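# Carry tube rack through self-closing doors to desk

## Task

Move the tube rack from the counter, through the doors that swing shut by themselves, onto the desk. At the end the rack must stand upright with each tube seated all the way down in a hole, and both doors must be closed. The task fails if the rack or any tube touches the floor, or if a robot falls or is left leaning. One robot or both may do the work. Finish by releasing the rack and moving the robots away from it.

## Robot and tools

ROBOTS. r1 and r2 are identical Hello Robot Stretch 4 units. Each has an omni-wheel base, a lift that rides up a mast, a telescoping arm that reaches straight ahead, a wrist with yaw, pitch and roll joints, and a two-finger gripper. Each carries four cameras: <name>_head_camera, <name>_head_left_camera, <name>_head_right_camera and <name>_wrist_camera. A robot stands about 1.6 m tall, and its base edge lies no more than 0.23 m from its base origin. Loose objects may occasionally get a brief shove from outside.

FRAMES. Base frame: origin on the floor below the base centre, x ahead, y to the left, z up. hand_pose is a point between the open fingertips, given in this frame. With all wrist joints at 0 its axes line up with the base frame. The printed value may be slightly off. The odometry frame is where the base frame was when the scene began. Every robot reports in its own frames, so their positions relative to each other come only from images, lidar_m and wrist_depth_mm.

execute_actions. Argument "actions" is a list holding one action or none (empty: just report). The action is an object keyed "r1" and/or "r2"; each robot gets its own entry. Inside one entry:
- "base": exactly one relative move, counted from where the base last reported itself. {"translate_m": d} drives straight, forward positive, -2 to 2 m. {"strafe_m": d} slides sideways, left positive, -2 to 2 m. {"rotate_rad": d} turns in place, counter-clockwise positive, -3.2 to 3.2 rad.
- "joints": absolute targets by name. lift_m 0 to 1.2 m; arm_m 0 to 0.55 m extension; wrist_yaw_rad -1.134 to 4.276 (0 ahead, positive left, 3.14 stowed back, above 3.4 the arm may block it); wrist_pitch_rad -1.117 to 4.259 (0 level, 1.57 pointing down); wrist_roll_rad -1.117 to 4.259 (0 fingers level, positive turns clockwise viewed from behind); gripper_m -0.038 to 0.141 m fingertip gap (below 0 the tips press together). Done tolerances: lift and arm ±0.004, yaw and roll ±0.02, pitch ±0.05, gripper ±0.004.
- "pace": "slow", "default", "fast" or "max"; base up to 0.1/0.3/0.4/0.6 m/s and 1/2/3/4 rad/s, further limited when the lift is above 0.2 m (down to 0.3 m/s and 1 rad/s at 1.2 m).
- "contact_limits": {"arm_m": 0 to 0.75}, how hard the arm may push before halting; default 0.5.
- "end_of_arm": "enable_torque", sent alone, re-powers wrist or gripper motors that shut off.
All motions in one action begin together; one action lasts at most 15 s. A joint target outside its range is clipped and reported; any other out-of-range value or unknown key rejects the whole call. Anything you leave out may still be driving toward an earlier target. Argument "cameras": list of camera names, ["all"] or omitted for all, [] for none; images come in the order of the "pictures" line. If a result reports a stop, any later motion calls in the same reply are skipped. While you think, robots hold their last command.

wait: {"seconds": 0 to 10}; commands nothing and returns state and images.
zoom_image: {"camera": name, "region": [x0, y0, x1, y1]} in pixels of that camera's latest full image, top-left is (0,0), at most 504 by 504.
read_manual: only licence texts; moves nothing.
finished_scene: {"scene": number}; ends the scene irrevocably and says whether the task succeeded.

RESULT LINES. base_status and joint_status: "done"; "off_target" (stopped short, may still push); "contact_stop_at_<key>" (hit something; lift, arm or wheels go slack, a slack lift can sink under load, slack wheels can roll); "limit_stop_at_<name>", including "limit_stop_at_tilt" (lean above 6 degrees, nothing drives until it eases) and "limit_stop_at_own_body" (self-collision, likely with pitch below -0.2 and roll below -0.4 or above 4); "time_out"; "torque_fault" (wrist or gripper motor overloaded and went limp until enable_torque). on_its_own covers what you did not command; "held at" is the held target. lidar_m: 12 distances in metres, 30-degree sectors, 1st straight ahead, counter-clockwise (4th left, 7th rear, 10th right); "-" means nothing seen or closer than 0.25 m; it sees from about 0.15 m up, sees the other robot, misses clear or thin things. wrist_depth_mm: 7x7 grid of depths, 100 to 2000 mm. base_odometry counts wheel turns, so slip looks like travel; a gap over about 0.1 rad between turned_by_wheels and turned_by_imu means a bump or slip. base_tilt in degrees, forward and right positive, with a fixed offset up to about 1.5. motor_effort: percent of maximum, peak in brackets, noisy; a firm grip shows in gripper_m effort, and a load raises wrist_pitch_rad effort.

GRIPPING. Command a gap smaller than the object; tighter squeezes harder and pulls it in. The gripper reading never proves a hold. If fingertips jam on a surface below, lift.

AVOID. Robots pressing or hitting each other (no state line shows contact; any further drive after touching presses hard). Uneven travel when both carry one load (up to about 3 cm per metre). Driving or turning with over 1 kg held and arm_m above 0.2, especially fast, and strong pushes with a high gripper: both can tip the robot. Dropping or slamming the rack, and hard shoves. To unfold the wrist at the start, send lift_m 0.4 with wrist_yaw_rad 0.

Each tool is called after ">>>" in YAML: its name, and indented under it one key for each argument.

## Session

>>> execute_actions:
  actions: []

Scene clock: 0.00 s.
r1.base_odometry: x=+0.000 y=+0.000 heading=+0.000 (m, m, rad; r1's odometry frame)
r1.turned_by_wheels: +0.000 (rad since the last result)
r1.turned_by_imu: +0.000 (rad since the last result)
r1.base_tilt: forward=+0.0 right=+0.2 (deg)
r1.lidar_m: 0.80 0.82 1.10 1.21 1.19 1.66 2.27 2.34 3.08 1.18 1.22 0.88
r1.base_status: not commanded
r1.joint_positions: lift_m=+0.204 arm_m=-0.003 wrist_yaw_rad=+3.207 wrist_pitch_rad=+0.006 wrist_roll_rad=+0.000 gripper_m=+0.057
r1.joint_status: not commanded
r1.motor_effort: lift_m=+19 arm_m=+0 wrist_yaw_rad=+1 wrist_pitch_rad=-6 wrist_roll_rad=+2 gripper_m=-2 wheel_0=+0 wheel_1=-1 wheel_2=+0 (%)
r1.hand_pose: x=-0.1252 y=+0.0685 z=+0.3809 quat_wxyz=(-0.033, -0.003, +0.000, +0.999) (m; r1's base frame)
r1.wrist_depth_mm: - 134 134 - - - 1661 / - - 132 - - - 1661 / - 110 132 - - - 1661 / - 123 151 - - - 1708 / 198 - - - - - 1708 / 216 1618 208 1661 202 1576 1464 / 603 960 1042 146 960 1008 1025
r2.base_odometry: x=+0.000 y=+0.000 heading=+0.000 (m, m, rad; r2's odometry frame)
r2.turned_by_wheels: +0.000 (rad since the last result)
r2.turned_by_imu: +0.000 (rad since the last result)
r2.base_tilt: forward=-0.2 right=+0.2 (deg)
r2.lidar_m: 2.48 1.63 1.51 1.18 0.75 0.67 0.69 0.87 1.22 1.22 2.70 2.44
r2.base_status: not commanded
r2.joint_positions: lift_m=+0.266 arm_m=+0.001 wrist_yaw_rad=+3.184 wrist_pitch_rad=-0.010 wrist_roll_rad=+0.010 gripper_m=+0.057
r2.joint_status: not commanded
r2.motor_effort: lift_m=+17 arm_m=-1 wrist_yaw_rad=+3 wrist_pitch_rad=-5 wrist_roll_rad=+0 gripper_m=-3 wheel_0=+0 wheel_1=-1 wheel_2=+0 (%)
r2.hand_pose: x=-0.1200 y=+0.0751 z=+0.4467 quat_wxyz=(-0.021, +0.005, +0.005, +1.000) (m; r2's base frame)
r2.wrist_depth_mm: - - 139 831 741 676 627 / - - 139 820 750 683 627 / - 113 141 798 750 691 634 / 148 145 253 842 759 683 627 / 216 1078 946 820 750 683 634 / 216 1098 202 820 200 683 634 / 217 891 917 - 750 668 634
pictures: r1_head_camera, r1_head_left_camera, r1_head_right_camera, r1_wrist_camera, r2_head_camera, r2_head_left_camera, r2_head_right_camera, r2_wrist_camera
Images, in order (width x height): r1_head_camera 420x560, r1_head_left_camera 420x672, r1_head_right_camera 420x672, r1_wrist_camera 616x392, r2_head_camera 420x560, r2_head_left_camera 420x672, r2_head_right_camera 420x672, r2_wrist_camera 616x392.

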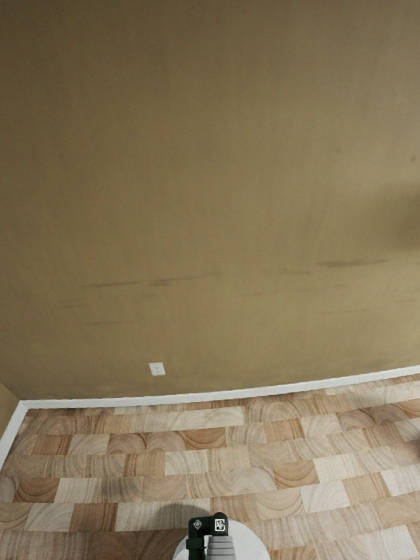

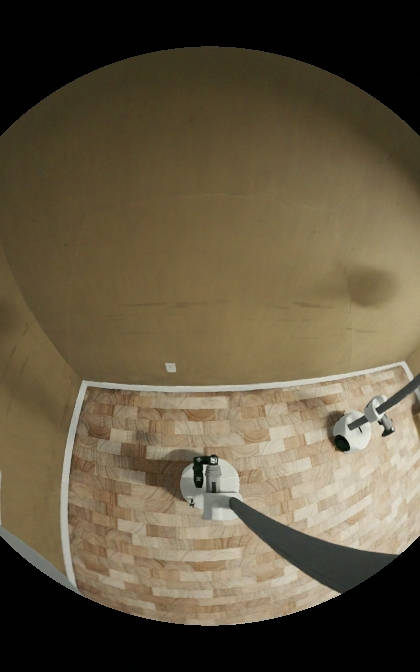

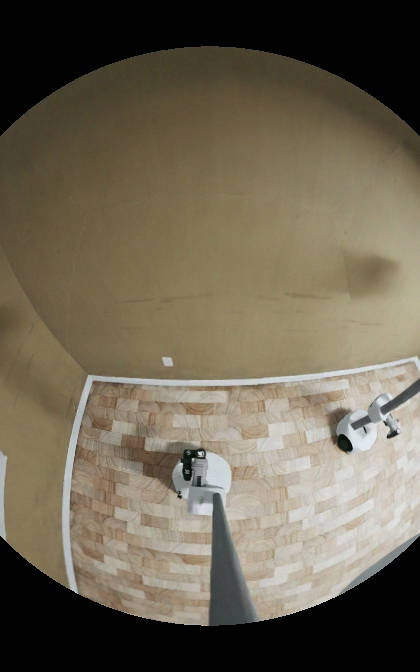

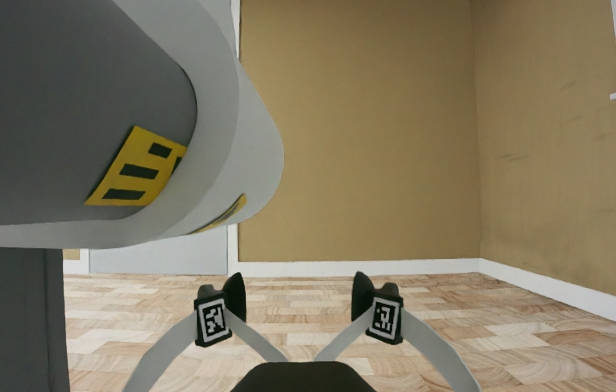

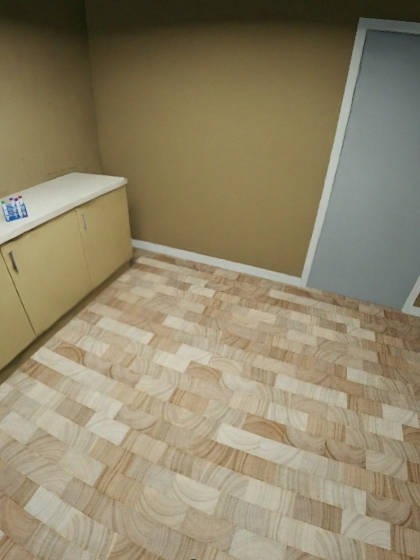

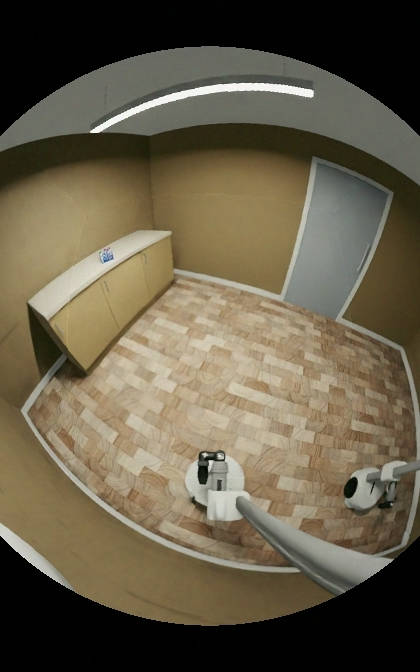

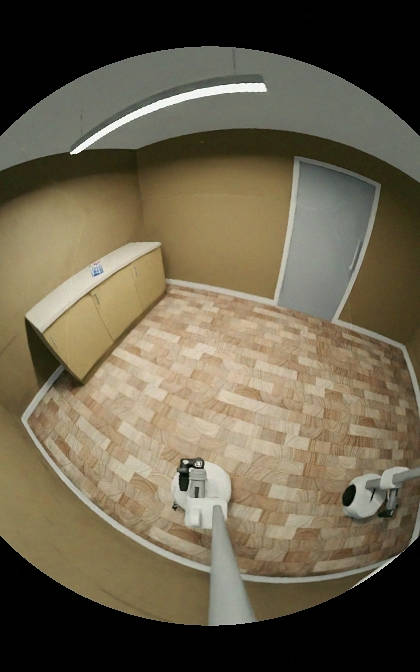

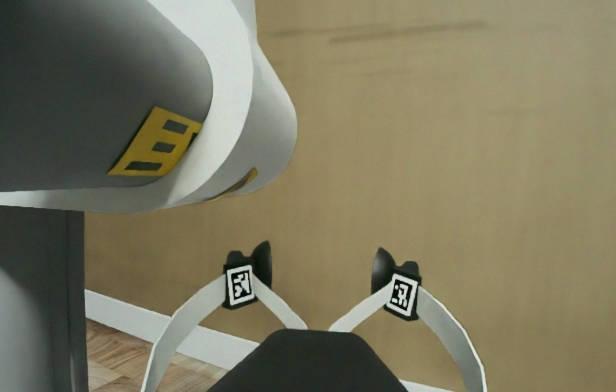

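>>> execute_actions:
  actions:
    - {"r1":{"base":{"rotate_rad":-3.0},"joints":{"gripper_m":0.075},"pace":"fast"},"r2":{"base":{"rotate_rad":1.16},"joints":{"gripper_m":0.141},"pace":"fast"}}

Scene clock: 3.30 s.
r1.base_odometry: x=+0.000 y=+0.000 heading=-3.000 (m, m, rad; r1's odometry frame)
r1.turned_by_wheels: -3.000 (rad since the last result)
r1.turned_by_imu: -3.041 (rad since the last result)
r1.base_tilt: forward=+0.0 right=+0.2 (deg)
r1.lidar_m: 2.23 2.45 2.93 1.18 1.10 0.82 0.81 0.86 1.24 1.21 1.28 1.92
r1.base_status: done
r1.joint_positions: lift_m=+0.204 arm_m=-0.003 wrist_yaw_rad=+3.206 wrist_pitch_rad=+0.006 wrist_roll_rad=+0.000 gripper_m=+0.075
r1.joint_status: all done
r1.motor_effort: lift_m=+19(19) arm_m=+0(0) wrist_yaw_rad=+1(1) wrist_pitch_rad=-6(6) wrist_roll_rad=+1(1) gripper_m=-1(2) wheel_0=+0(6) wheel_1=-1(13) wheel_2=-1(8) (%)
r1.hand_pose: x=-0.1252 y=+0.0685 z=+0.3809 quat_wxyz=(-0.032, -0.003, +0.000, +0.999) (m; r1's base frame)
r1.wrist_depth_mm: - 134 134 960 931 891 891 / - - 132 960 917 904 891 / - 111 132 931 931 891 891 / - 123 151 946 917 904 891 / 198 1008 946 946 931 904 878 / 216 1008 209 946 210 904 878 / 591 976 931 144 891 866 866
r2.base_odometry: x=+0.000 y=+0.000 heading=+1.160 (m, m, rad; r2's odometry frame)
r2.turned_by_wheels: +1.160 (rad since the last result)
r2.turned_by_imu: +1.169 (rad since the last result)
r2.base_tilt: forward=-0.1 right=+0.2 (deg)
r2.lidar_m: 1.52 1.01 0.72 0.67 0.70 0.95 1.20 1.29 2.55 2.44 2.25 1.56
r2.base_status: done
r2.joint_positions: lift_m=+0.266 arm_m=+0.001 wrist_yaw_rad=+3.184 wrist_pitch_rad=-0.010 wrist_roll_rad=+0.010 gripper_m=+0.141
r2.joint_status: all done
r2.motor_effort: lift_m=+17(17) arm_m=+0(0) wrist_yaw_rad=+1(1) wrist_pitch_rad=-5(5) wrist_roll_rad=+0(0) gripper_m=+2(3) wheel_0=-1(8) wheel_1=+1(7) wheel_2=+1(6) (%)
r2.hand_pose: x=-0.1200 y=+0.0751 z=+0.4467 quat_wxyz=(-0.021, +0.005, +0.005, +1.000) (m; r2's base frame)
r2.wrist_depth_mm: - - 139 - - 1366 976 / - - 140 - - 1397 931 / - 113 142 - - 1366 946 / 148 145 253 - - 1336 931 / 217 - 1366 1921 - 1229 917 / 217 1205 1229 1336 1255 1025 891 / 217 931 1008 - 1025 1025 878
pictures: r1_head_camera, r1_head_left_camera, r1_head_right_camera, r1_wrist_camera, r2_head_camera, r2_head_left_camera, r2_head_right_camera, r2_wrist_camera
Images, in order (width x height): r1_head_camera 420x560, r1_head_left_camera 420x672, r1_head_right_camera 420x672, r1_wrist_camera 616x392, r2_head_camera 420x560, r2_head_left_camera 420x672, r2_head_right_camera 420x672, r2_wrist_camera 616x392.

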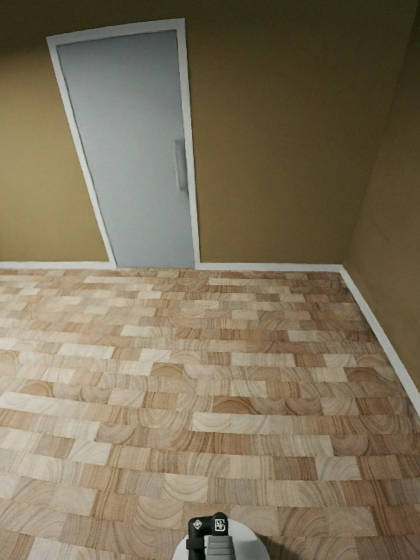

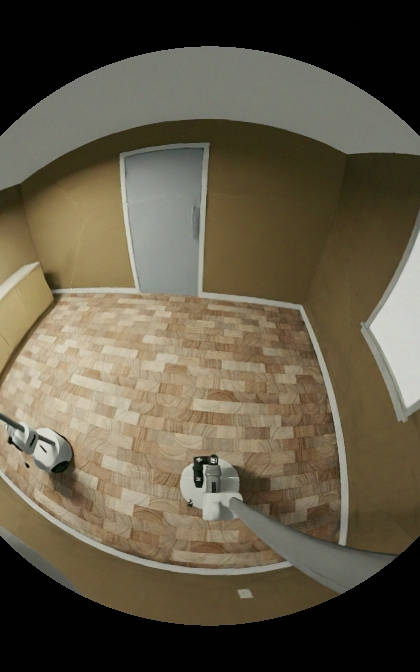

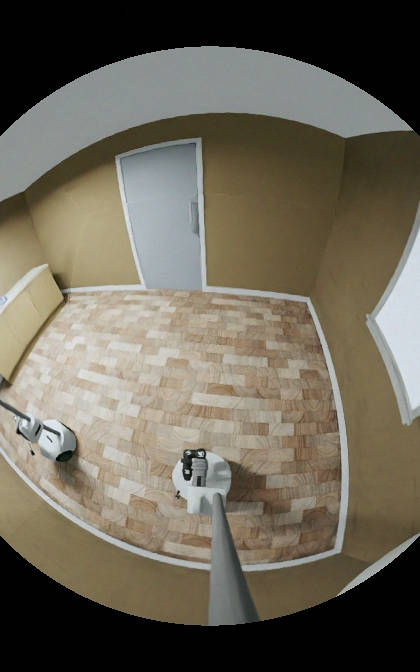

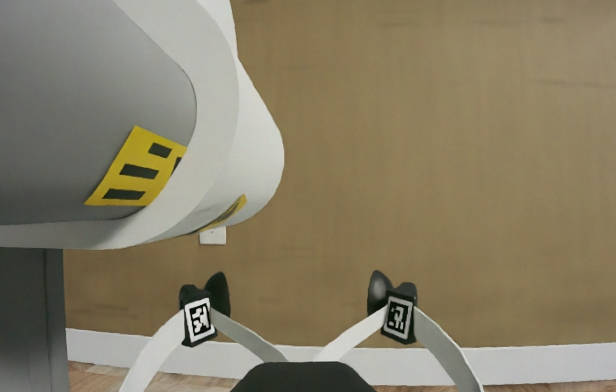

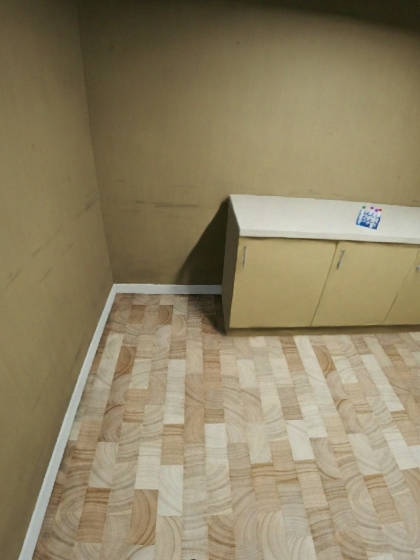

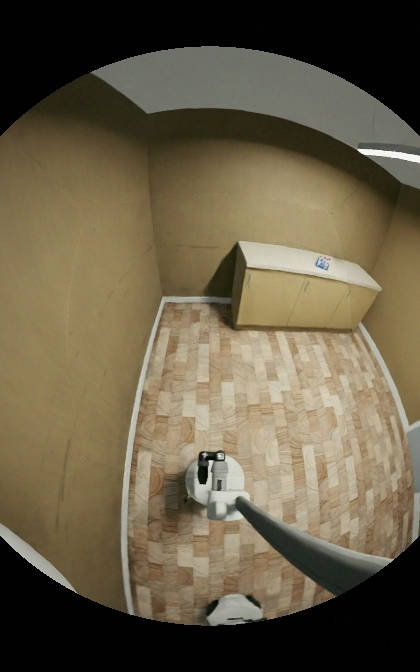

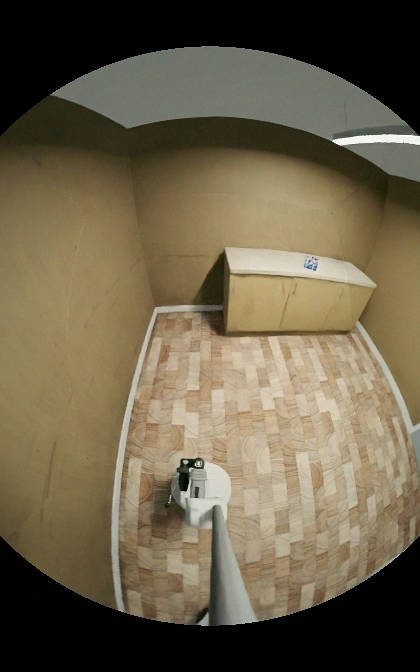

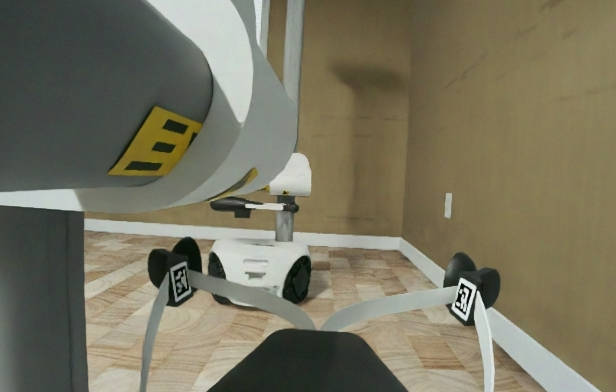

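>>> zoom_image:
  camera: "r2_head_camera"
  region: [320, 180, 420, 260]

>>> zoom_image:
  camera: "r1_head_camera"
  region: [30, 10, 230, 290]

Region (320, 180, 420, 260) of r2_head_camera's 420x560 image, scaled by 5.040, with more detail than that image has; it fills the top 403 rows of this view, and the rest is white.

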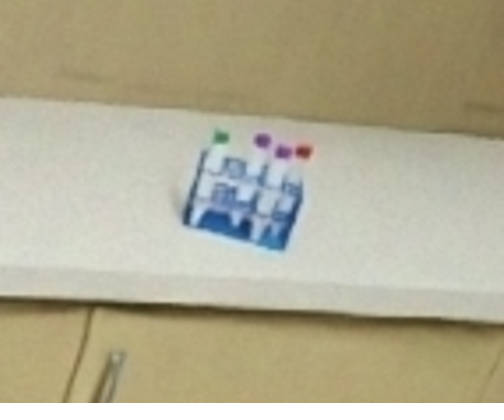

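Region (30, 10, 230, 290) of r1_head_camera's 420x560 image, scaled by 1.800, with more detail than that image has; it fills the left 360 columns of this view, and the rest is white.

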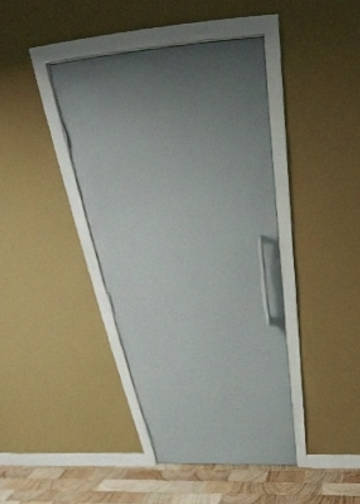

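>>> execute_actions:
  actions:
    - {"r1":{"base":{"translate_m":1.15},"joints":{"lift_m":0.72,"wrist_yaw_rad":0},"pace":"max"},"r2":{"base":{"strafe_m":-1.12},"joints":{"lift_m":0.87,"wrist_yaw_rad":0,"wrist_pitch_rad":0.15},"pace":"max"}}
  cameras: ["r1_head_camera","r1_wrist_camera","r2_head_camera","r2_wrist_camera"]

Scene clock: 8.13 s.
r1.base_odometry: x=-1.138 y=-0.162 heading=-3.000 (m, m, rad; r1's odometry frame)
r1.turned_by_wheels: +0.000 (rad since the last result)
r1.turned_by_imu: -0.005 (rad since the last result)
r1.base_tilt: forward=+0.2 right=+0.2 (deg)
r1.lidar_m: 1.11 1.21 1.78 1.05 2.62 2.01 1.95 1.78 1.33 1.27 1.41 1.17
r1.base_status: done
r1.joint_positions: lift_m=+0.720 arm_m=-0.003 wrist_yaw_rad=+0.000 wrist_pitch_rad=+0.006 wrist_roll_rad=+0.000 gripper_m=+0.075
r1.joint_status: all done
r1.motor_effort: lift_m=+24(28) arm_m=-1(0) wrist_yaw_rad=-1(9) wrist_pitch_rad=-6(8) wrist_roll_rad=+0(0) gripper_m=+2(1) wheel_0=+0(7) wheel_1=+0(6) wheel_2=+0(12) (%)
r1.hand_pose: x=+0.4569 y=-0.0874 z=+0.8962 quat_wxyz=(+1.000, +0.000, +0.003, +0.000) (m; r1's base frame)
r1.wrist_depth_mm: 976 960 946 946 931 904 891 / 960 946 931 917 917 904 904 / 960 960 917 946 946 917 904 / 960 931 946 917 904 891 891 / 946 946 917 904 904 904 891 / 931 946 211 931 211 878 904 / 946 946 931 144 891 891 878
r2.base_odometry: x=+1.027 y=-0.447 heading=+1.160 (m, m, rad; r2's odometry frame)
r2.turned_by_wheels: +0.000 (rad since the last result)
r2.turned_by_imu: -0.001 (rad since the last result)
r2.base_tilt: forward=-0.1 right=+0.2 (deg)
r2.lidar_m: 1.54 1.59 1.89 1.81 1.85 2.47 1.08 1.09 1.42 1.32 1.36 1.61
r2.base_status: done
r2.joint_positions: lift_m=+0.870 arm_m=+0.001 wrist_yaw_rad=+0.000 wrist_pitch_rad=+0.152 wrist_roll_rad=+0.010 gripper_m=+0.141
r2.joint_status: all done
r2.motor_effort: lift_m=+20(26) arm_m=-1(0) wrist_yaw_rad=+2(5) wrist_pitch_rad=-4(4) wrist_roll_rad=+0(0) gripper_m=+0(0) wheel_0=-2(16) wheel_1=+0(13) wheel_2=+0(3) (%)
r2.hand_pose: x=+0.4572 y=-0.0874 z=+1.0043 quat_wxyz=(+0.997, +0.005, +0.076, +0.000) (m; r2's base frame)
r2.wrist_depth_mm: 1708 1708 1756 1808 1756 1756 1661 / 1863 1808 1808 1808 1808 1863 1708 / 1863 1863 1808 1863 1921 1863 1708 / 1366 1336 1366 1366 1366 1366 1708 / - 1397 1366 1397 1397 1366 1661 / 1756 1430 1430 1397 1430 1397 1618 / 1499 1537 1537 - 1537 1618 1661
pictures: r1_head_camera, r1_wrist_camera, r2_head_camera, r2_wrist_camera
Images, in order (width x height): r1_head_camera 420x560, r1_wrist_camera 616x392, r2_head_camera 420x560, r2_wrist_camera 616x392.

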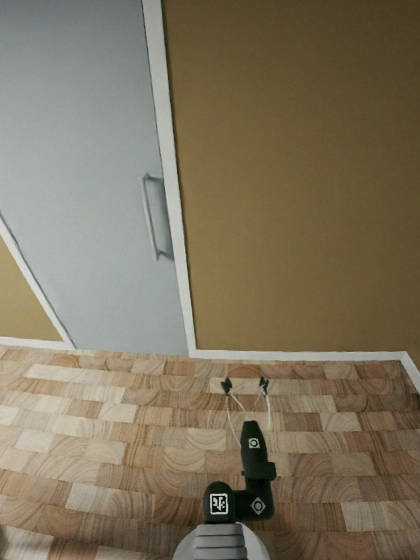

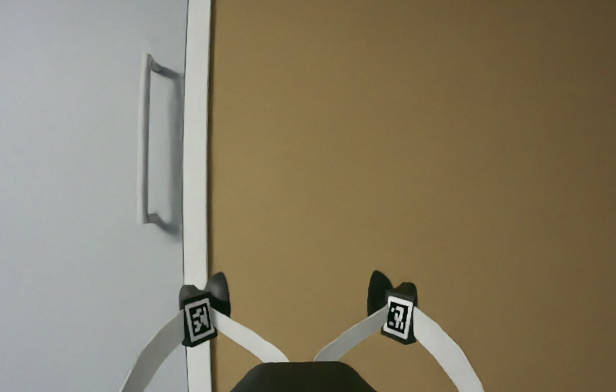

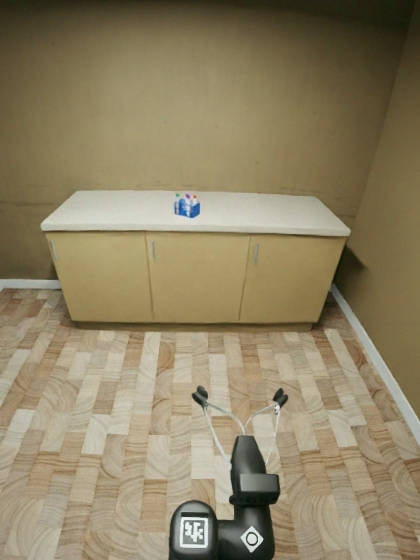

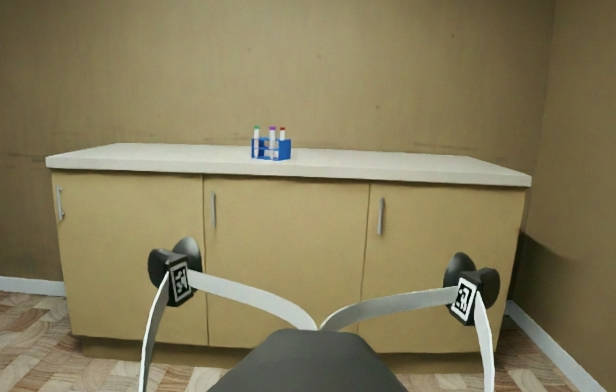

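>>> zoom_image:
  camera: "r2_head_camera"
  region: [150, 175, 230, 235]

>>> zoom_image:
  camera: "r2_wrist_camera"
  region: [230, 110, 310, 180]

Region (150, 175, 230, 235) of r2_head_camera's 420x560 image, scaled by 6.300, with more detail than that image has; it fills the top 378 rows of this view, and the rest is white.

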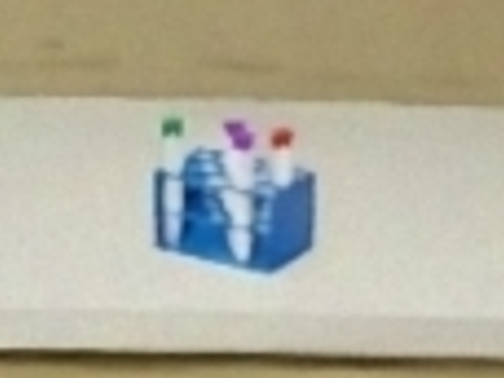

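Region (230, 110, 310, 180) of r2_wrist_camera's 616x392 image, scaled by 6.300; it fills the top 441 rows of this view, and the rest is white.

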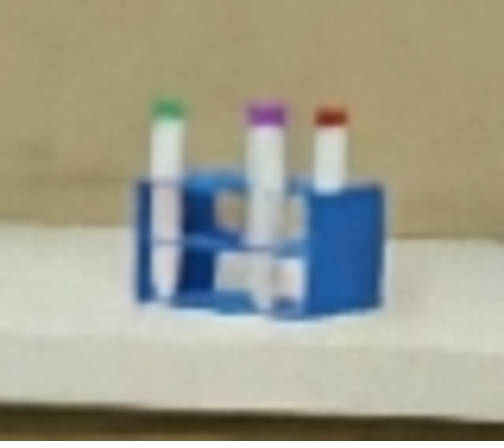

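>>> execute_actions:
  actions:
    - {"r1":{"base":{"rotate_rad":-0.045},"joints":{"lift_m":0.74,"arm_m":0.3},"pace":"fast"},"r2":{"base":{"rotate_rad":-0.53},"pace":"fast"}}
  cameras: []

>>> execute_actions:
  actions:
    - {"r1":{"base":{"strafe_m":0.43},"joints":{"arm_m":0.45},"pace":"fast"},"r2":{"base":{"strafe_m":1.10},"pace":"max"}}
  cameras: ["r1_head_camera","r1_wrist_camera","r2_head_camera","r2_wrist_camera"]

Scene clock: 11.63 s.
r1.base_odometry: x=-1.138 y=-0.162 heading=-3.045 (m, m, rad; r1's odometry frame)
r1.turned_by_wheels: -0.045 (rad since the last result)
r1.turned_by_imu: -0.047 (rad since the last result)
r1.base_tilt: forward=+0.1 right=+0.2 (deg)
r1.lidar_m: 1.11 1.13 1.65 1.05 1.20 2.02 1.97 1.85 1.36 1.29 1.39 1.16
r1.base_status: done
r1.joint_positions: lift_m=+0.740 arm_m=+0.299 wrist_yaw_rad=+0.000 wrist_pitch_rad=+0.006 wrist_roll_rad=+0.000 gripper_m=+0.075
r1.joint_status: all done
r1.motor_effort: lift_m=+25(28) arm_m=+7(7) wrist_yaw_rad=+0(2) wrist_pitch_rad=-7(7) wrist_roll_rad=+0(1) gripper_m=-1(1) wheel_0=+0(6) wheel_1=-1(1) wheel_2=-1(5) (%)
r1.hand_pose: x=+0.7582 y=-0.0874 z=+0.9161 quat_wxyz=(+1.000, +0.000, +0.003, +0.000) (m; r1's base frame)
r1.wrist_depth_mm: 634 621 627 627 627 627 634 / 627 621 627 621 627 627 627 / 627 621 634 627 621 627 627 / 621 621 634 621 621 621 615 / 627 621 621 615 621 621 615 / 627 627 209 621 211 621 615 / 621 603 621 144 615 621 621
r2.base_odometry: x=+1.027 y=-0.447 heading=+0.630 (m, m, rad; r2's odometry frame)
r2.turned_by_wheels: -0.530 (rad since the last result)
r2.turned_by_imu: -0.535 (rad since the last result)
r2.base_tilt: forward=-0.1 right=+0.2 (deg)
r2.lidar_m: 1.62 1.53 1.59 1.91 1.80 1.84 2.46 1.06 1.10 1.40 1.29 1.37
r2.base_status: done
r2.joint_positions: lift_m=+0.870 arm_m=+0.001 wrist_yaw_rad=+0.000 wrist_pitch_rad=+0.152 wrist_roll_rad=+0.010 gripper_m=+0.141
r2.joint_status: not commanded
r2.motor_effort: lift_m=+20(20) arm_m=-1(1) wrist_yaw_rad=+0(1) wrist_pitch_rad=-5(5) wrist_roll_rad=+0(1) gripper_m=+0(2) wheel_0=+0(8) wheel_1=+0(6) wheel_2=-2(3) (%)
r2.hand_pose: x=+0.4572 y=-0.0874 z=+1.0043 quat_wxyz=(+0.997, +0.005, +0.076, +0.000) (m; r2's base frame)
r2.wrist_depth_mm: 1537 1661 1983 - 1499 1182 1008 / 1576 1708 1863 - 1537 1205 1008 / 1576 1708 1863 - 1537 1182 1025 / 1160 1308 1499 - 1576 1205 991 / 1182 1281 1499 - 1618 1205 1042 / 1229 1336 1537 1863 1537 1118 1025 / 1255 1430 1618 - 1537 1229 1060
pictures: none
No camera images: the call's "cameras" was empty. Leave "cameras" out to get every camera's image.

Scene clock: 15.70 s.
r1.base_odometry: x=-1.097 y=-0.590 heading=-3.045 (m, m, rad; r1's odometry frame)
r1.turned_by_wheels: +0.000 (rad since the last result)
r1.turned_by_imu: -0.001 (rad since the last result)
r1.base_tilt: forward=+0.2 right=+0.4 (deg)
r1.lidar_m: 1.08 1.21 1.70 2.34 1.55 2.00 1.95 2.06 1.79 1.72 1.59 1.18
r1.base_status: done
r1.joint_positions: lift_m=+0.740 arm_m=+0.449 wrist_yaw_rad=+0.000 wrist_pitch_rad=+0.006 wrist_roll_rad=+0.000 gripper_m=+0.075
r1.joint_status: all done
r1.motor_effort: lift_m=+25(25) arm_m=+7(9) wrist_yaw_rad=+0(2) wrist_pitch_rad=-6(7) wrist_roll_rad=+0(0) gripper_m=+0(2) wheel_0=+2(11) wheel_1=+0(11) wheel_2=+1(2) (%)
r1.hand_pose: x=+0.9082 y=-0.0874 z=+0.9161 quat_wxyz=(+1.000, +0.000, +0.003, +0.000) (m; r1's base frame)
r1.wrist_depth_mm: 496 496 492 492 484 488 492 / 488 492 492 496 473 492 484 / 496 492 488 488 473 484 484 / 488 492 488 484 473 484 488 / 488 484 488 488 473 484 480 / 484 488 210 484 210 484 480 / 484 484 484 143 469 477 484
r2.base_odometry: x=+0.379 y=+0.442 heading=+0.630 (m, m, rad; r2's odometry frame)
r2.turned_by_wheels: +0.000 (rad since the last result)
r2.turned_by_imu: -0.002 (rad since the last result)
r2.base_tilt: forward=-0.1 right=+0.2 (deg)
r2.lidar_m: 0.99 0.93 1.33 0.93 0.87 0.90 1.20 2.96 1.58 1.67 2.25 1.43
r2.base_status: done
r2.joint_positions: lift_m=+0.870 arm_m=+0.001 wrist_yaw_rad=+0.000 wrist_pitch_rad=+0.152 wrist_roll_rad=+0.010 gripper_m=+0.141
r2.joint_status: not commanded
r2.motor_effort: lift_m=+20(20) arm_m=-1(0) wrist_yaw_rad=+2(0) wrist_pitch_rad=-5(5) wrist_roll_rad=+0(0) gripper_m=+0(1) wheel_0=+1(10) wheel_1=+0(10) wheel_2=-1(1) (%)
r2.hand_pose: x=+0.4571 y=-0.0874 z=+1.0043 quat_wxyz=(+0.997, +0.005, +0.076, +0.000) (m; r2's base frame)
r2.wrist_depth_mm: 1078 1182 1308 1537 1708 - 1756 / 1118 1205 1397 1537 1756 - 1808 / 1138 1281 1366 1537 1863 - 1756 / 750 778 878 976 1160 1336 1756 / 699 759 878 1008 1160 1366 1863 / 732 768 891 976 1160 1366 1921 / 750 798 931 - 1308 1537 1708
pictures: r1_head_camera, r1_wrist_camera, r2_head_camera, r2_wrist_camera
Images, in order (width x height): r1_head_camera 420x560, r1_wrist_camera 616x392, r2_head_camera 420x560, r2_wrist_camera 616x392.

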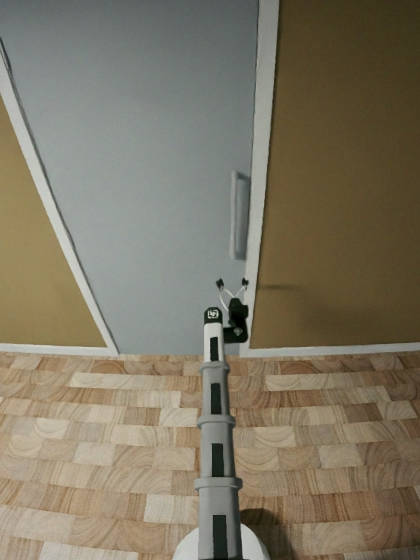

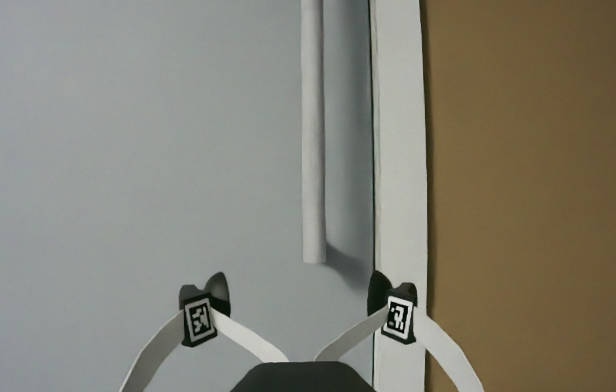

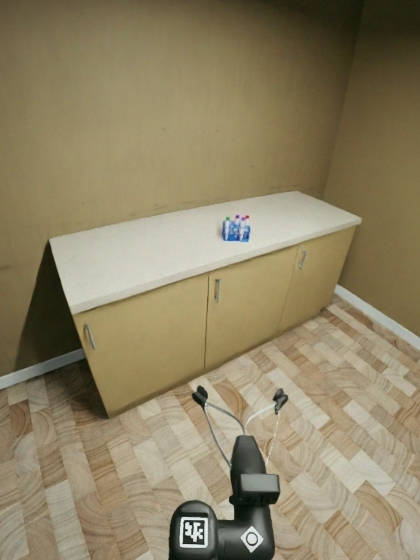

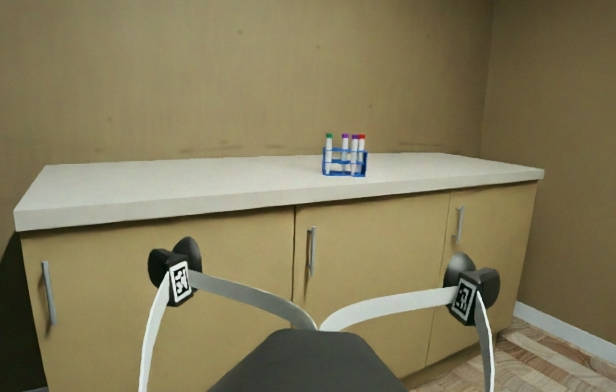

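>>> zoom_image:
  camera: "r2_head_camera"
  region: [200, 200, 280, 260]

>>> zoom_image:
  camera: "r2_wrist_camera"
  region: [305, 120, 385, 190]

Region (200, 200, 280, 260) of r2_head_camera's 420x560 image, scaled by 6.300, with more detail than that image has; it fills the top 378 rows of this view, and the rest is white.

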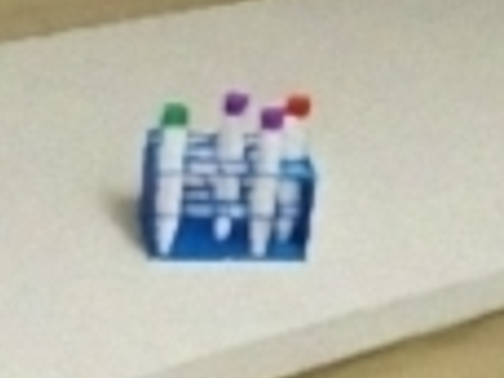

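Region (305, 120, 385, 190) of r2_wrist_camera's 616x392 image, scaled by 6.300; it fills the top 441 rows of this view, and the rest is white.

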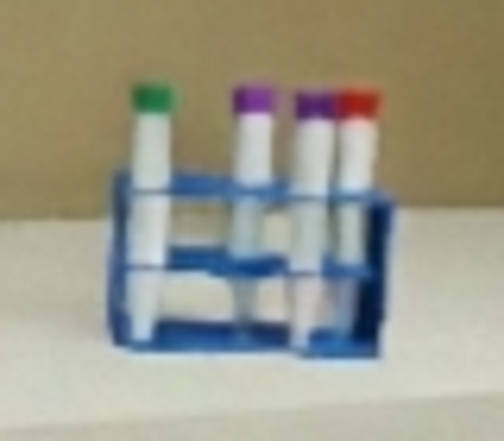

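>>> execute_actions:
  actions:
    - {"r1":{"base":{"translate_m":0.13},"joints":{"arm_m":0.545,"lift_m":0.77,"wrist_yaw_rad":-0.055}},"r2":{"base":{"translate_m":0.55},"pace":"max"}}
  cameras: ["r1_wrist_camera","r2_head_camera","r2_wrist_camera"]

Scene clock: 19.80 s.
r1.base_odometry: x=-1.226 y=-0.603 heading=-3.045 (m, m, rad; r1's odometry frame)
r1.turned_by_wheels: +0.000 (rad since the last result)
r1.turned_by_imu: -0.001 (rad since the last result)
r1.base_tilt: forward=+0.1 right=+0.4 (deg)
r1.lidar_m: 0.93 1.08 1.50 2.19 1.88 2.14 2.07 2.20 1.79 1.73 1.40 1.05
r1.base_status: done
r1.joint_positions: lift_m=+0.770 arm_m=+0.544 wrist_yaw_rad=-0.055 wrist_pitch_rad=+0.006 wrist_roll_rad=+0.000 gripper_m=+0.075
r1.joint_status: all done
r1.motor_effort: lift_m=+26(27) arm_m=+7(8) wrist_yaw_rad=+0(4) wrist_pitch_rad=-6(6) wrist_roll_rad=+1(1) gripper_m=+0(1) wheel_0=+1(6) wheel_1=+2(6) wheel_2=+2(8) (%)
r1.hand_pose: x=+0.9979 y=-0.1031 z=+0.9460 quat_wxyz=(+1.000, +0.000, +0.003, -0.027) (m; r1's base frame)
r1.wrist_depth_mm: 259 262 266 198 271 260 278 / 258 262 265 198 270 260 276 / 258 260 265 196 270 259 276 / 257 259 264 196 268 259 273 / 257 260 263 197 268 256 273 / 257 259 210 196 211 257 276 / 255 257 260 144 265 256 273
r2.base_odometry: x=+0.823 y=+0.766 heading=+0.630 (m, m, rad; r2's odometry frame)
r2.turned_by_wheels: +0.000 (rad since the last result)
r2.turned_by_imu: -0.002 (rad since the last result)
r2.base_tilt: forward=-0.1 right=+0.2 (deg)
r2.lidar_m: 0.49 0.46 0.47 1.24 1.17 1.22 1.62 3.64 1.89 2.07 1.95 0.72
r2.base_status: done
r2.joint_positions: lift_m=+0.870 arm_m=+0.001 wrist_yaw_rad=+0.000 wrist_pitch_rad=+0.152 wrist_roll_rad=+0.010 gripper_m=+0.141
r2.joint_status: not commanded
r2.motor_effort: lift_m=+20(20) arm_m=+0(1) wrist_yaw_rad=+1(1) wrist_pitch_rad=-5(5) wrist_roll_rad=+0(1) gripper_m=-1(0) wheel_0=+1(11) wheel_1=+0(6) wheel_2=+1(12) (%)
r2.hand_pose: x=+0.4571 y=-0.0874 z=+1.0043 quat_wxyz=(+0.997, +0.005, +0.076, +0.000) (m; r2's base frame)
r2.wrist_depth_mm: 732 798 878 991 1160 1366 1499 / 741 809 917 1042 1205 1397 1537 / 778 831 931 1060 1229 1499 1537 / 750 778 820 732 691 917 976 / 466 473 466 517 525 609 750 / 330 338 364 410 504 603 842 / 297 343 399 - 574 707 904
pictures: r1_wrist_camera, r2_head_camera, r2_wrist_camera
Images, in order (width x height): r1_wrist_camera 616x392, r2_head_camera 420x560, r2_wrist_camera 616x392.

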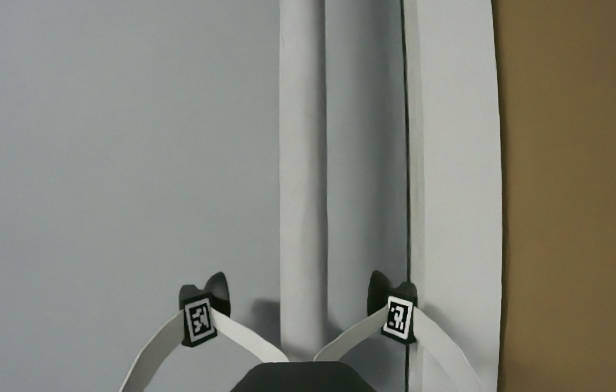

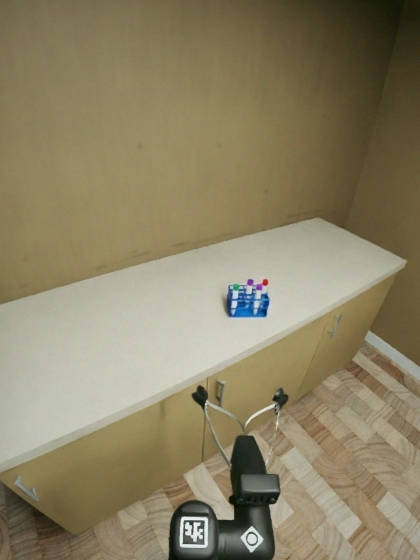

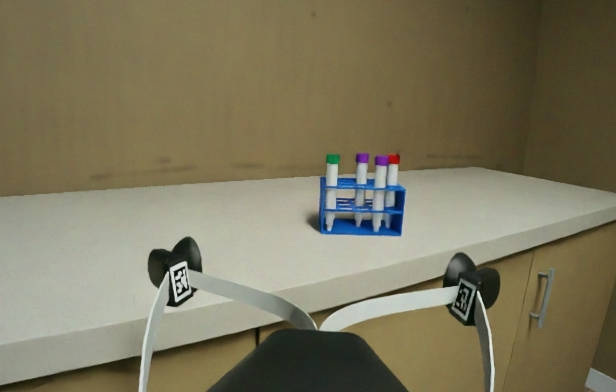

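>>> execute_actions:
  actions:
    - {"r1":{"base":{"translate_m":0.008},"joints":{"arm_m":0.548,"gripper_m":-0.038}},"r2":{"base":{"strafe_m":-0.057},"joints":{"arm_m":0.22,"lift_m":0.835},"pace":"fast"}}
  cameras: ["r1_wrist_camera","r2_wrist_camera"]

Scene clock: 22.67 s.
r1.base_odometry: x=-1.234 y=-0.604 heading=-3.045 (m, m, rad; r1's odometry frame)
r1.turned_by_wheels: +0.000 (rad since the last result)
r1.turned_by_imu: -0.002 (rad since the last result)
r1.base_tilt: forward=+0.1 right=+0.2 (deg)
r1.lidar_m: 0.92 1.04 1.51 2.16 1.84 2.15 2.07 2.22 1.77 1.73 1.40 1.05
r1.base_status: done
r1.joint_positions: lift_m=+0.770 arm_m=+0.547 wrist_yaw_rad=-0.057 wrist_pitch_rad=-0.002 wrist_roll_rad=+0.000 gripper_m=-0.037
r1.joint_status: all done
r1.motor_effort: lift_m=+23(26) arm_m=+5(7) wrist_yaw_rad=+5(8) wrist_pitch_rad=+16(16) wrist_roll_rad=+1(0) gripper_m=-14(13) wheel_0=-2(4) wheel_1=-2(6) wheel_2=-3(7) (%)
r1.hand_pose: x=+1.0005 y=-0.1036 z=+0.9485 quat_wxyz=(+1.000, +0.000, -0.001, -0.028) (m; r1's base frame)
r1.wrist_depth_mm: 240 241 244 175 249 252 - / 239 241 244 174 246 251 267 / 237 240 242 173 246 250 266 / 236 237 241 172 245 250 265 / 235 237 240 171 243 247 264 / 233 236 237 170 242 246 259 / 234 234 236 165 241 246 -
r2.base_odometry: x=+0.857 y=+0.720 heading=+0.630 (m, m, rad; r2's odometry frame)
r2.turned_by_wheels: +0.000 (rad since the last result)
r2.turned_by_imu: +0.000 (rad since the last result)
r2.base_tilt: forward=-0.1 right=+0.2 (deg)
r2.lidar_m: 0.53 0.50 0.51 1.31 1.23 1.26 1.68 3.60 1.86 2.00 1.90 0.78
r2.base_status: done
r2.joint_positions: lift_m=+0.835 arm_m=+0.219 wrist_yaw_rad=+0.000 wrist_pitch_rad=+0.152 wrist_roll_rad=+0.010 gripper_m=+0.141
r2.joint_status: all done
r2.motor_effort: lift_m=+13(19) arm_m=+5(5) wrist_yaw_rad=+2(2) wrist_pitch_rad=-4(5) wrist_roll_rad=+0(0) gripper_m=+1(1) wheel_0=-2(9) wheel_1=+0(8) wheel_2=+2(2) (%)
r2.hand_pose: x=+0.6752 y=-0.0874 z=+0.9699 quat_wxyz=(+0.997, +0.005, +0.076, +0.000) (m; r2's base frame)
r2.wrist_depth_mm: 615 661 750 854 991 1138 1308 / 627 683 778 878 1008 1205 1366 / 640 715 798 878 1042 1255 1397 / 597 621 654 389 554 732 778 / 373 382 375 377 392 430 433 / 268 264 268 276 282 307 484 / 217 218 231 - 304 399 521
pictures: r1_wrist_camera, r2_wrist_camera
Images, in order (width x height): r1_wrist_camera 616x392, r2_wrist_camera 616x392.

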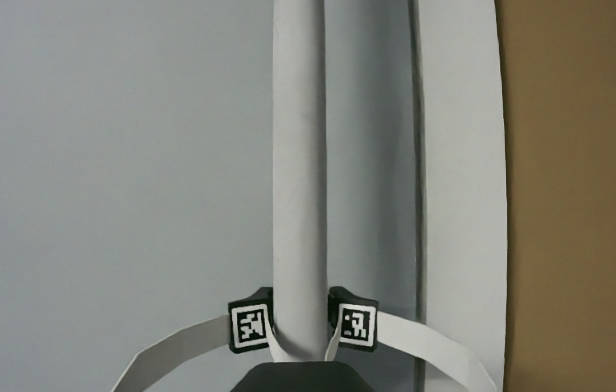

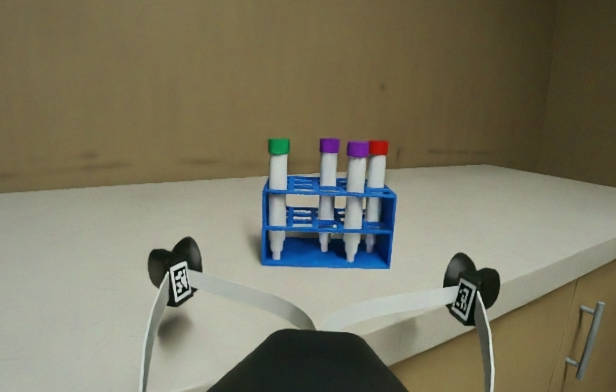

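>>> execute_actions:
  actions:
    - {"r1":{"base":{"translate_m":-0.187},"joints":{"wrist_yaw_rad":0.0},"pace":"slow"},"r2":{"base":{"strafe_m":-0.006},"joints":{"arm_m":0.39,"lift_m":0.831},"pace":"slow"}}
  cameras: ["r1_wrist_camera","r2_wrist_camera"]

Scene clock: 27.67 s.
r1.base_odometry: x=-1.048 y=-0.586 heading=-3.042 (m, m, rad; r1's odometry frame)
r1.turned_by_wheels: +0.003 (rad since the last result)
r1.turned_by_imu: +0.003 (rad since the last result)
r1.base_tilt: forward=-0.1 right=+0.2 (deg)
r1.lidar_m: 0.94 1.14 1.76 1.83 1.77 1.96 1.90 2.02 1.76 1.71 1.64 1.22
r1.base_status: done
r1.joint_positions: lift_m=+0.770 arm_m=+0.547 wrist_yaw_rad=+0.014 wrist_pitch_rad=-0.001 wrist_roll_rad=+0.000 gripper_m=-0.037
r1.joint_status: all done
r1.on_its_own: wrist_yaw_rad is at rest, and its effort (-41) is outside its rest range (-13 to +13)
r1.motor_effort: lift_m=+23(23) arm_m=+5(4) wrist_yaw_rad=-41(41) wrist_pitch_rad=+13(16) wrist_roll_rad=-1(1) gripper_m=-20(18) wheel_0=+14(13) wheel_1=+5(7) wheel_2=+15(15) (%)
r1.hand_pose: x=+1.0072 y=-0.0832 z=+0.9481 quat_wxyz=(+1.000, +0.000, +0.000, +0.007) (m; r1's base frame)
r1.wrist_depth_mm: 301 278 257 235 229 436 433 / 301 278 256 234 227 433 430 / 298 277 256 233 226 430 433 / 296 273 254 233 224 427 427 / 293 273 253 231 223 424 424 / 296 273 177 177 218 418 424 / 290 148 247 165 192 424 421
r2.base_odometry: x=+0.861 y=+0.715 heading=+0.630 (m, m, rad; r2's odometry frame)
r2.turned_by_wheels: +0.000 (rad since the last result)
r2.turned_by_imu: +0.000 (rad since the last result)
r2.base_tilt: forward=-0.1 right=+0.1 (deg)
r2.lidar_m: 0.54 0.49 0.52 1.31 1.23 1.27 1.69 3.58 1.76 2.01 1.89 0.78
r2.base_status: done
r2.joint_positions: lift_m=+0.831 arm_m=+0.389 wrist_yaw_rad=+0.000 wrist_pitch_rad=+0.152 wrist_roll_rad=+0.010 gripper_m=+0.141
r2.joint_status: all done
r2.motor_effort: lift_m=+13(12) arm_m=+5(5) wrist_yaw_rad=-1(1) wrist_pitch_rad=-5(4) wrist_roll_rad=+1(1) gripper_m=-1(1) wheel_0=+4(1) wheel_1=-1(4) wheel_2=+0(1) (%)
r2.hand_pose: x=+0.8452 y=-0.0874 z=+0.9659 quat_wxyz=(+0.997, +0.005, +0.076, +0.000) (m; r2's base frame)
r2.wrist_depth_mm: 508 554 615 699 798 960 1160 / 512 564 634 723 831 991 1182 / 535 585 640 741 854 1042 1255 / 530 574 496 585 218 723 759 / 362 370 205 232 205 413 421 / 260 256 206 225 200 258 290 / 211 211 219 - 218 222 230
pictures: r1_wrist_camera, r2_wrist_camera
Images, in order (width x height): r1_wrist_camera 616x392, r2_wrist_camera 616x392.

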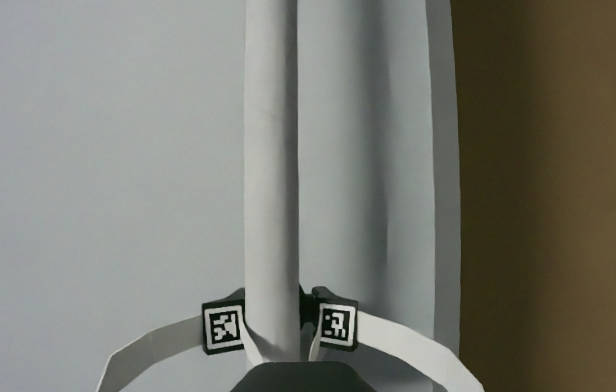

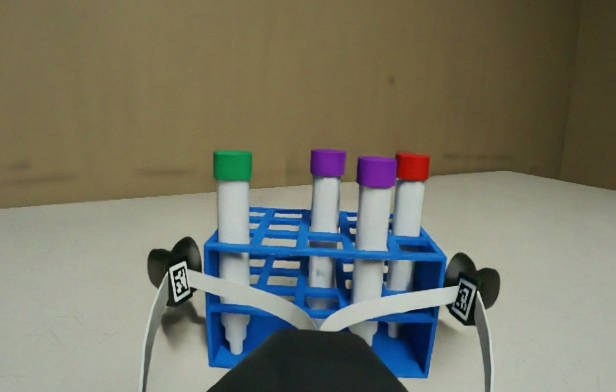

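>>> execute_actions:
  actions:
    - {"r1":{"base":{"strafe_m":0.15},"joints":{"wrist_yaw_rad":-0.04,"arm_m":0.365},"pace":"slow"},"r2":{"joints":{"gripper_m":0.085}}}
  cameras: ["r1_wrist_camera","r2_wrist_camera"]

Scene clock: 31.30 s.
r1.base_odometry: x=-1.034 y=-0.735 heading=-3.044 (m, m, rad; r1's odometry frame)
r1.turned_by_wheels: -0.001 (rad since the last result)
r1.turned_by_imu: -0.004 (rad since the last result)
r1.base_tilt: forward=+0.1 right=+0.3 (deg)
r1.lidar_m: 0.74 1.07 1.79 1.70 1.62 1.97 1.89 2.02 1.94 1.87 1.67 0.81
r1.base_status: done
r1.joint_positions: lift_m=+0.770 arm_m=+0.366 wrist_yaw_rad=-0.049 wrist_pitch_rad=+0.006 wrist_roll_rad=+0.000 gripper_m=-0.038
r1.joint_status: all done
r1.on_its_own: wrist_yaw_rad is at rest, and its effort (+26) is outside its rest range (-13 to +13)
r1.motor_effort: lift_m=+23(23) arm_m=-6(11) wrist_yaw_rad=+26(57) wrist_pitch_rad=-5(13) wrist_roll_rad=-2(1) gripper_m=-14(20) wheel_0=-8(16) wheel_1=-2(13) wheel_2=-8(16) (%)
r1.hand_pose: x=+0.8209 y=-0.1014 z=+0.9464 quat_wxyz=(+1.000, +0.000, +0.003, -0.024) (m; r1's base frame)
r1.wrist_depth_mm: 379 325 282 167 224 212 668 / 377 324 282 167 224 209 654 / 375 322 281 167 224 209 647 / 370 320 281 166 225 209 647 / 373 320 277 166 223 209 647 / 375 319 273 165 187 206 647 / 370 319 264 161 212 198 647
r2.base_odometry: x=+0.861 y=+0.715 heading=+0.630 (m, m, rad; r2's odometry frame)
r2.turned_by_wheels: +0.000 (rad since the last result)
r2.turned_by_imu: -0.001 (rad since the last result)
r2.base_tilt: forward=-0.2 right=+0.2 (deg)
r2.lidar_m: 0.53 0.50 0.52 1.30 1.22 1.27 1.68 3.61 1.61 2.02 1.90 0.77
r2.base_status: not commanded
r2.joint_positions: lift_m=+0.831 arm_m=+0.389 wrist_yaw_rad=+0.000 wrist_pitch_rad=+0.153 wrist_roll_rad=+0.010 gripper_m=+0.085
r2.joint_status: all done
r2.motor_effort: lift_m=+13(13) arm_m=+5(5) wrist_yaw_rad=+3(1) wrist_pitch_rad=-7(7) wrist_roll_rad=+0(0) gripper_m=-22(28) wheel_0=+3(4) wheel_1=-1(1) wheel_2=+0(0) (%)
r2.hand_pose: x=+0.8452 y=-0.0874 z=+0.9657 quat_wxyz=(+0.997, +0.005, +0.076, +0.000) (m; r2's base frame)
r2.wrist_depth_mm: 508 549 621 699 798 946 1098 / 512 564 634 732 831 991 1182 / 525 580 640 732 854 1042 1229 / 525 569 492 569 210 707 750 / 359 373 199 224 196 415 415 / 258 245 200 218 198 189 289 / 211 215 212 - 208 220 -
pictures: r1_wrist_camera, r2_wrist_camera
Images, in order (width x height): r1_wrist_camera 616x392, r2_wrist_camera 616x392.

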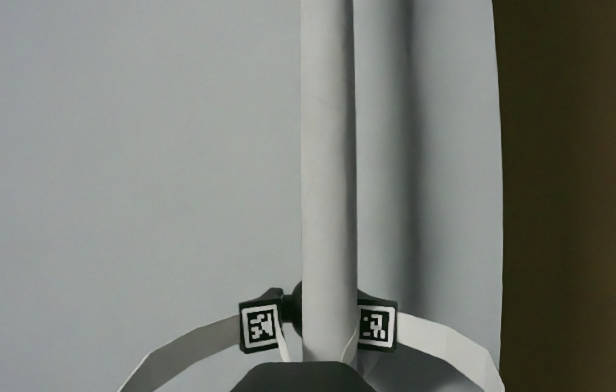

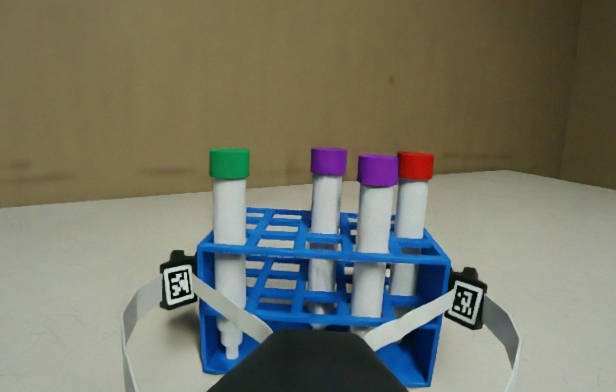

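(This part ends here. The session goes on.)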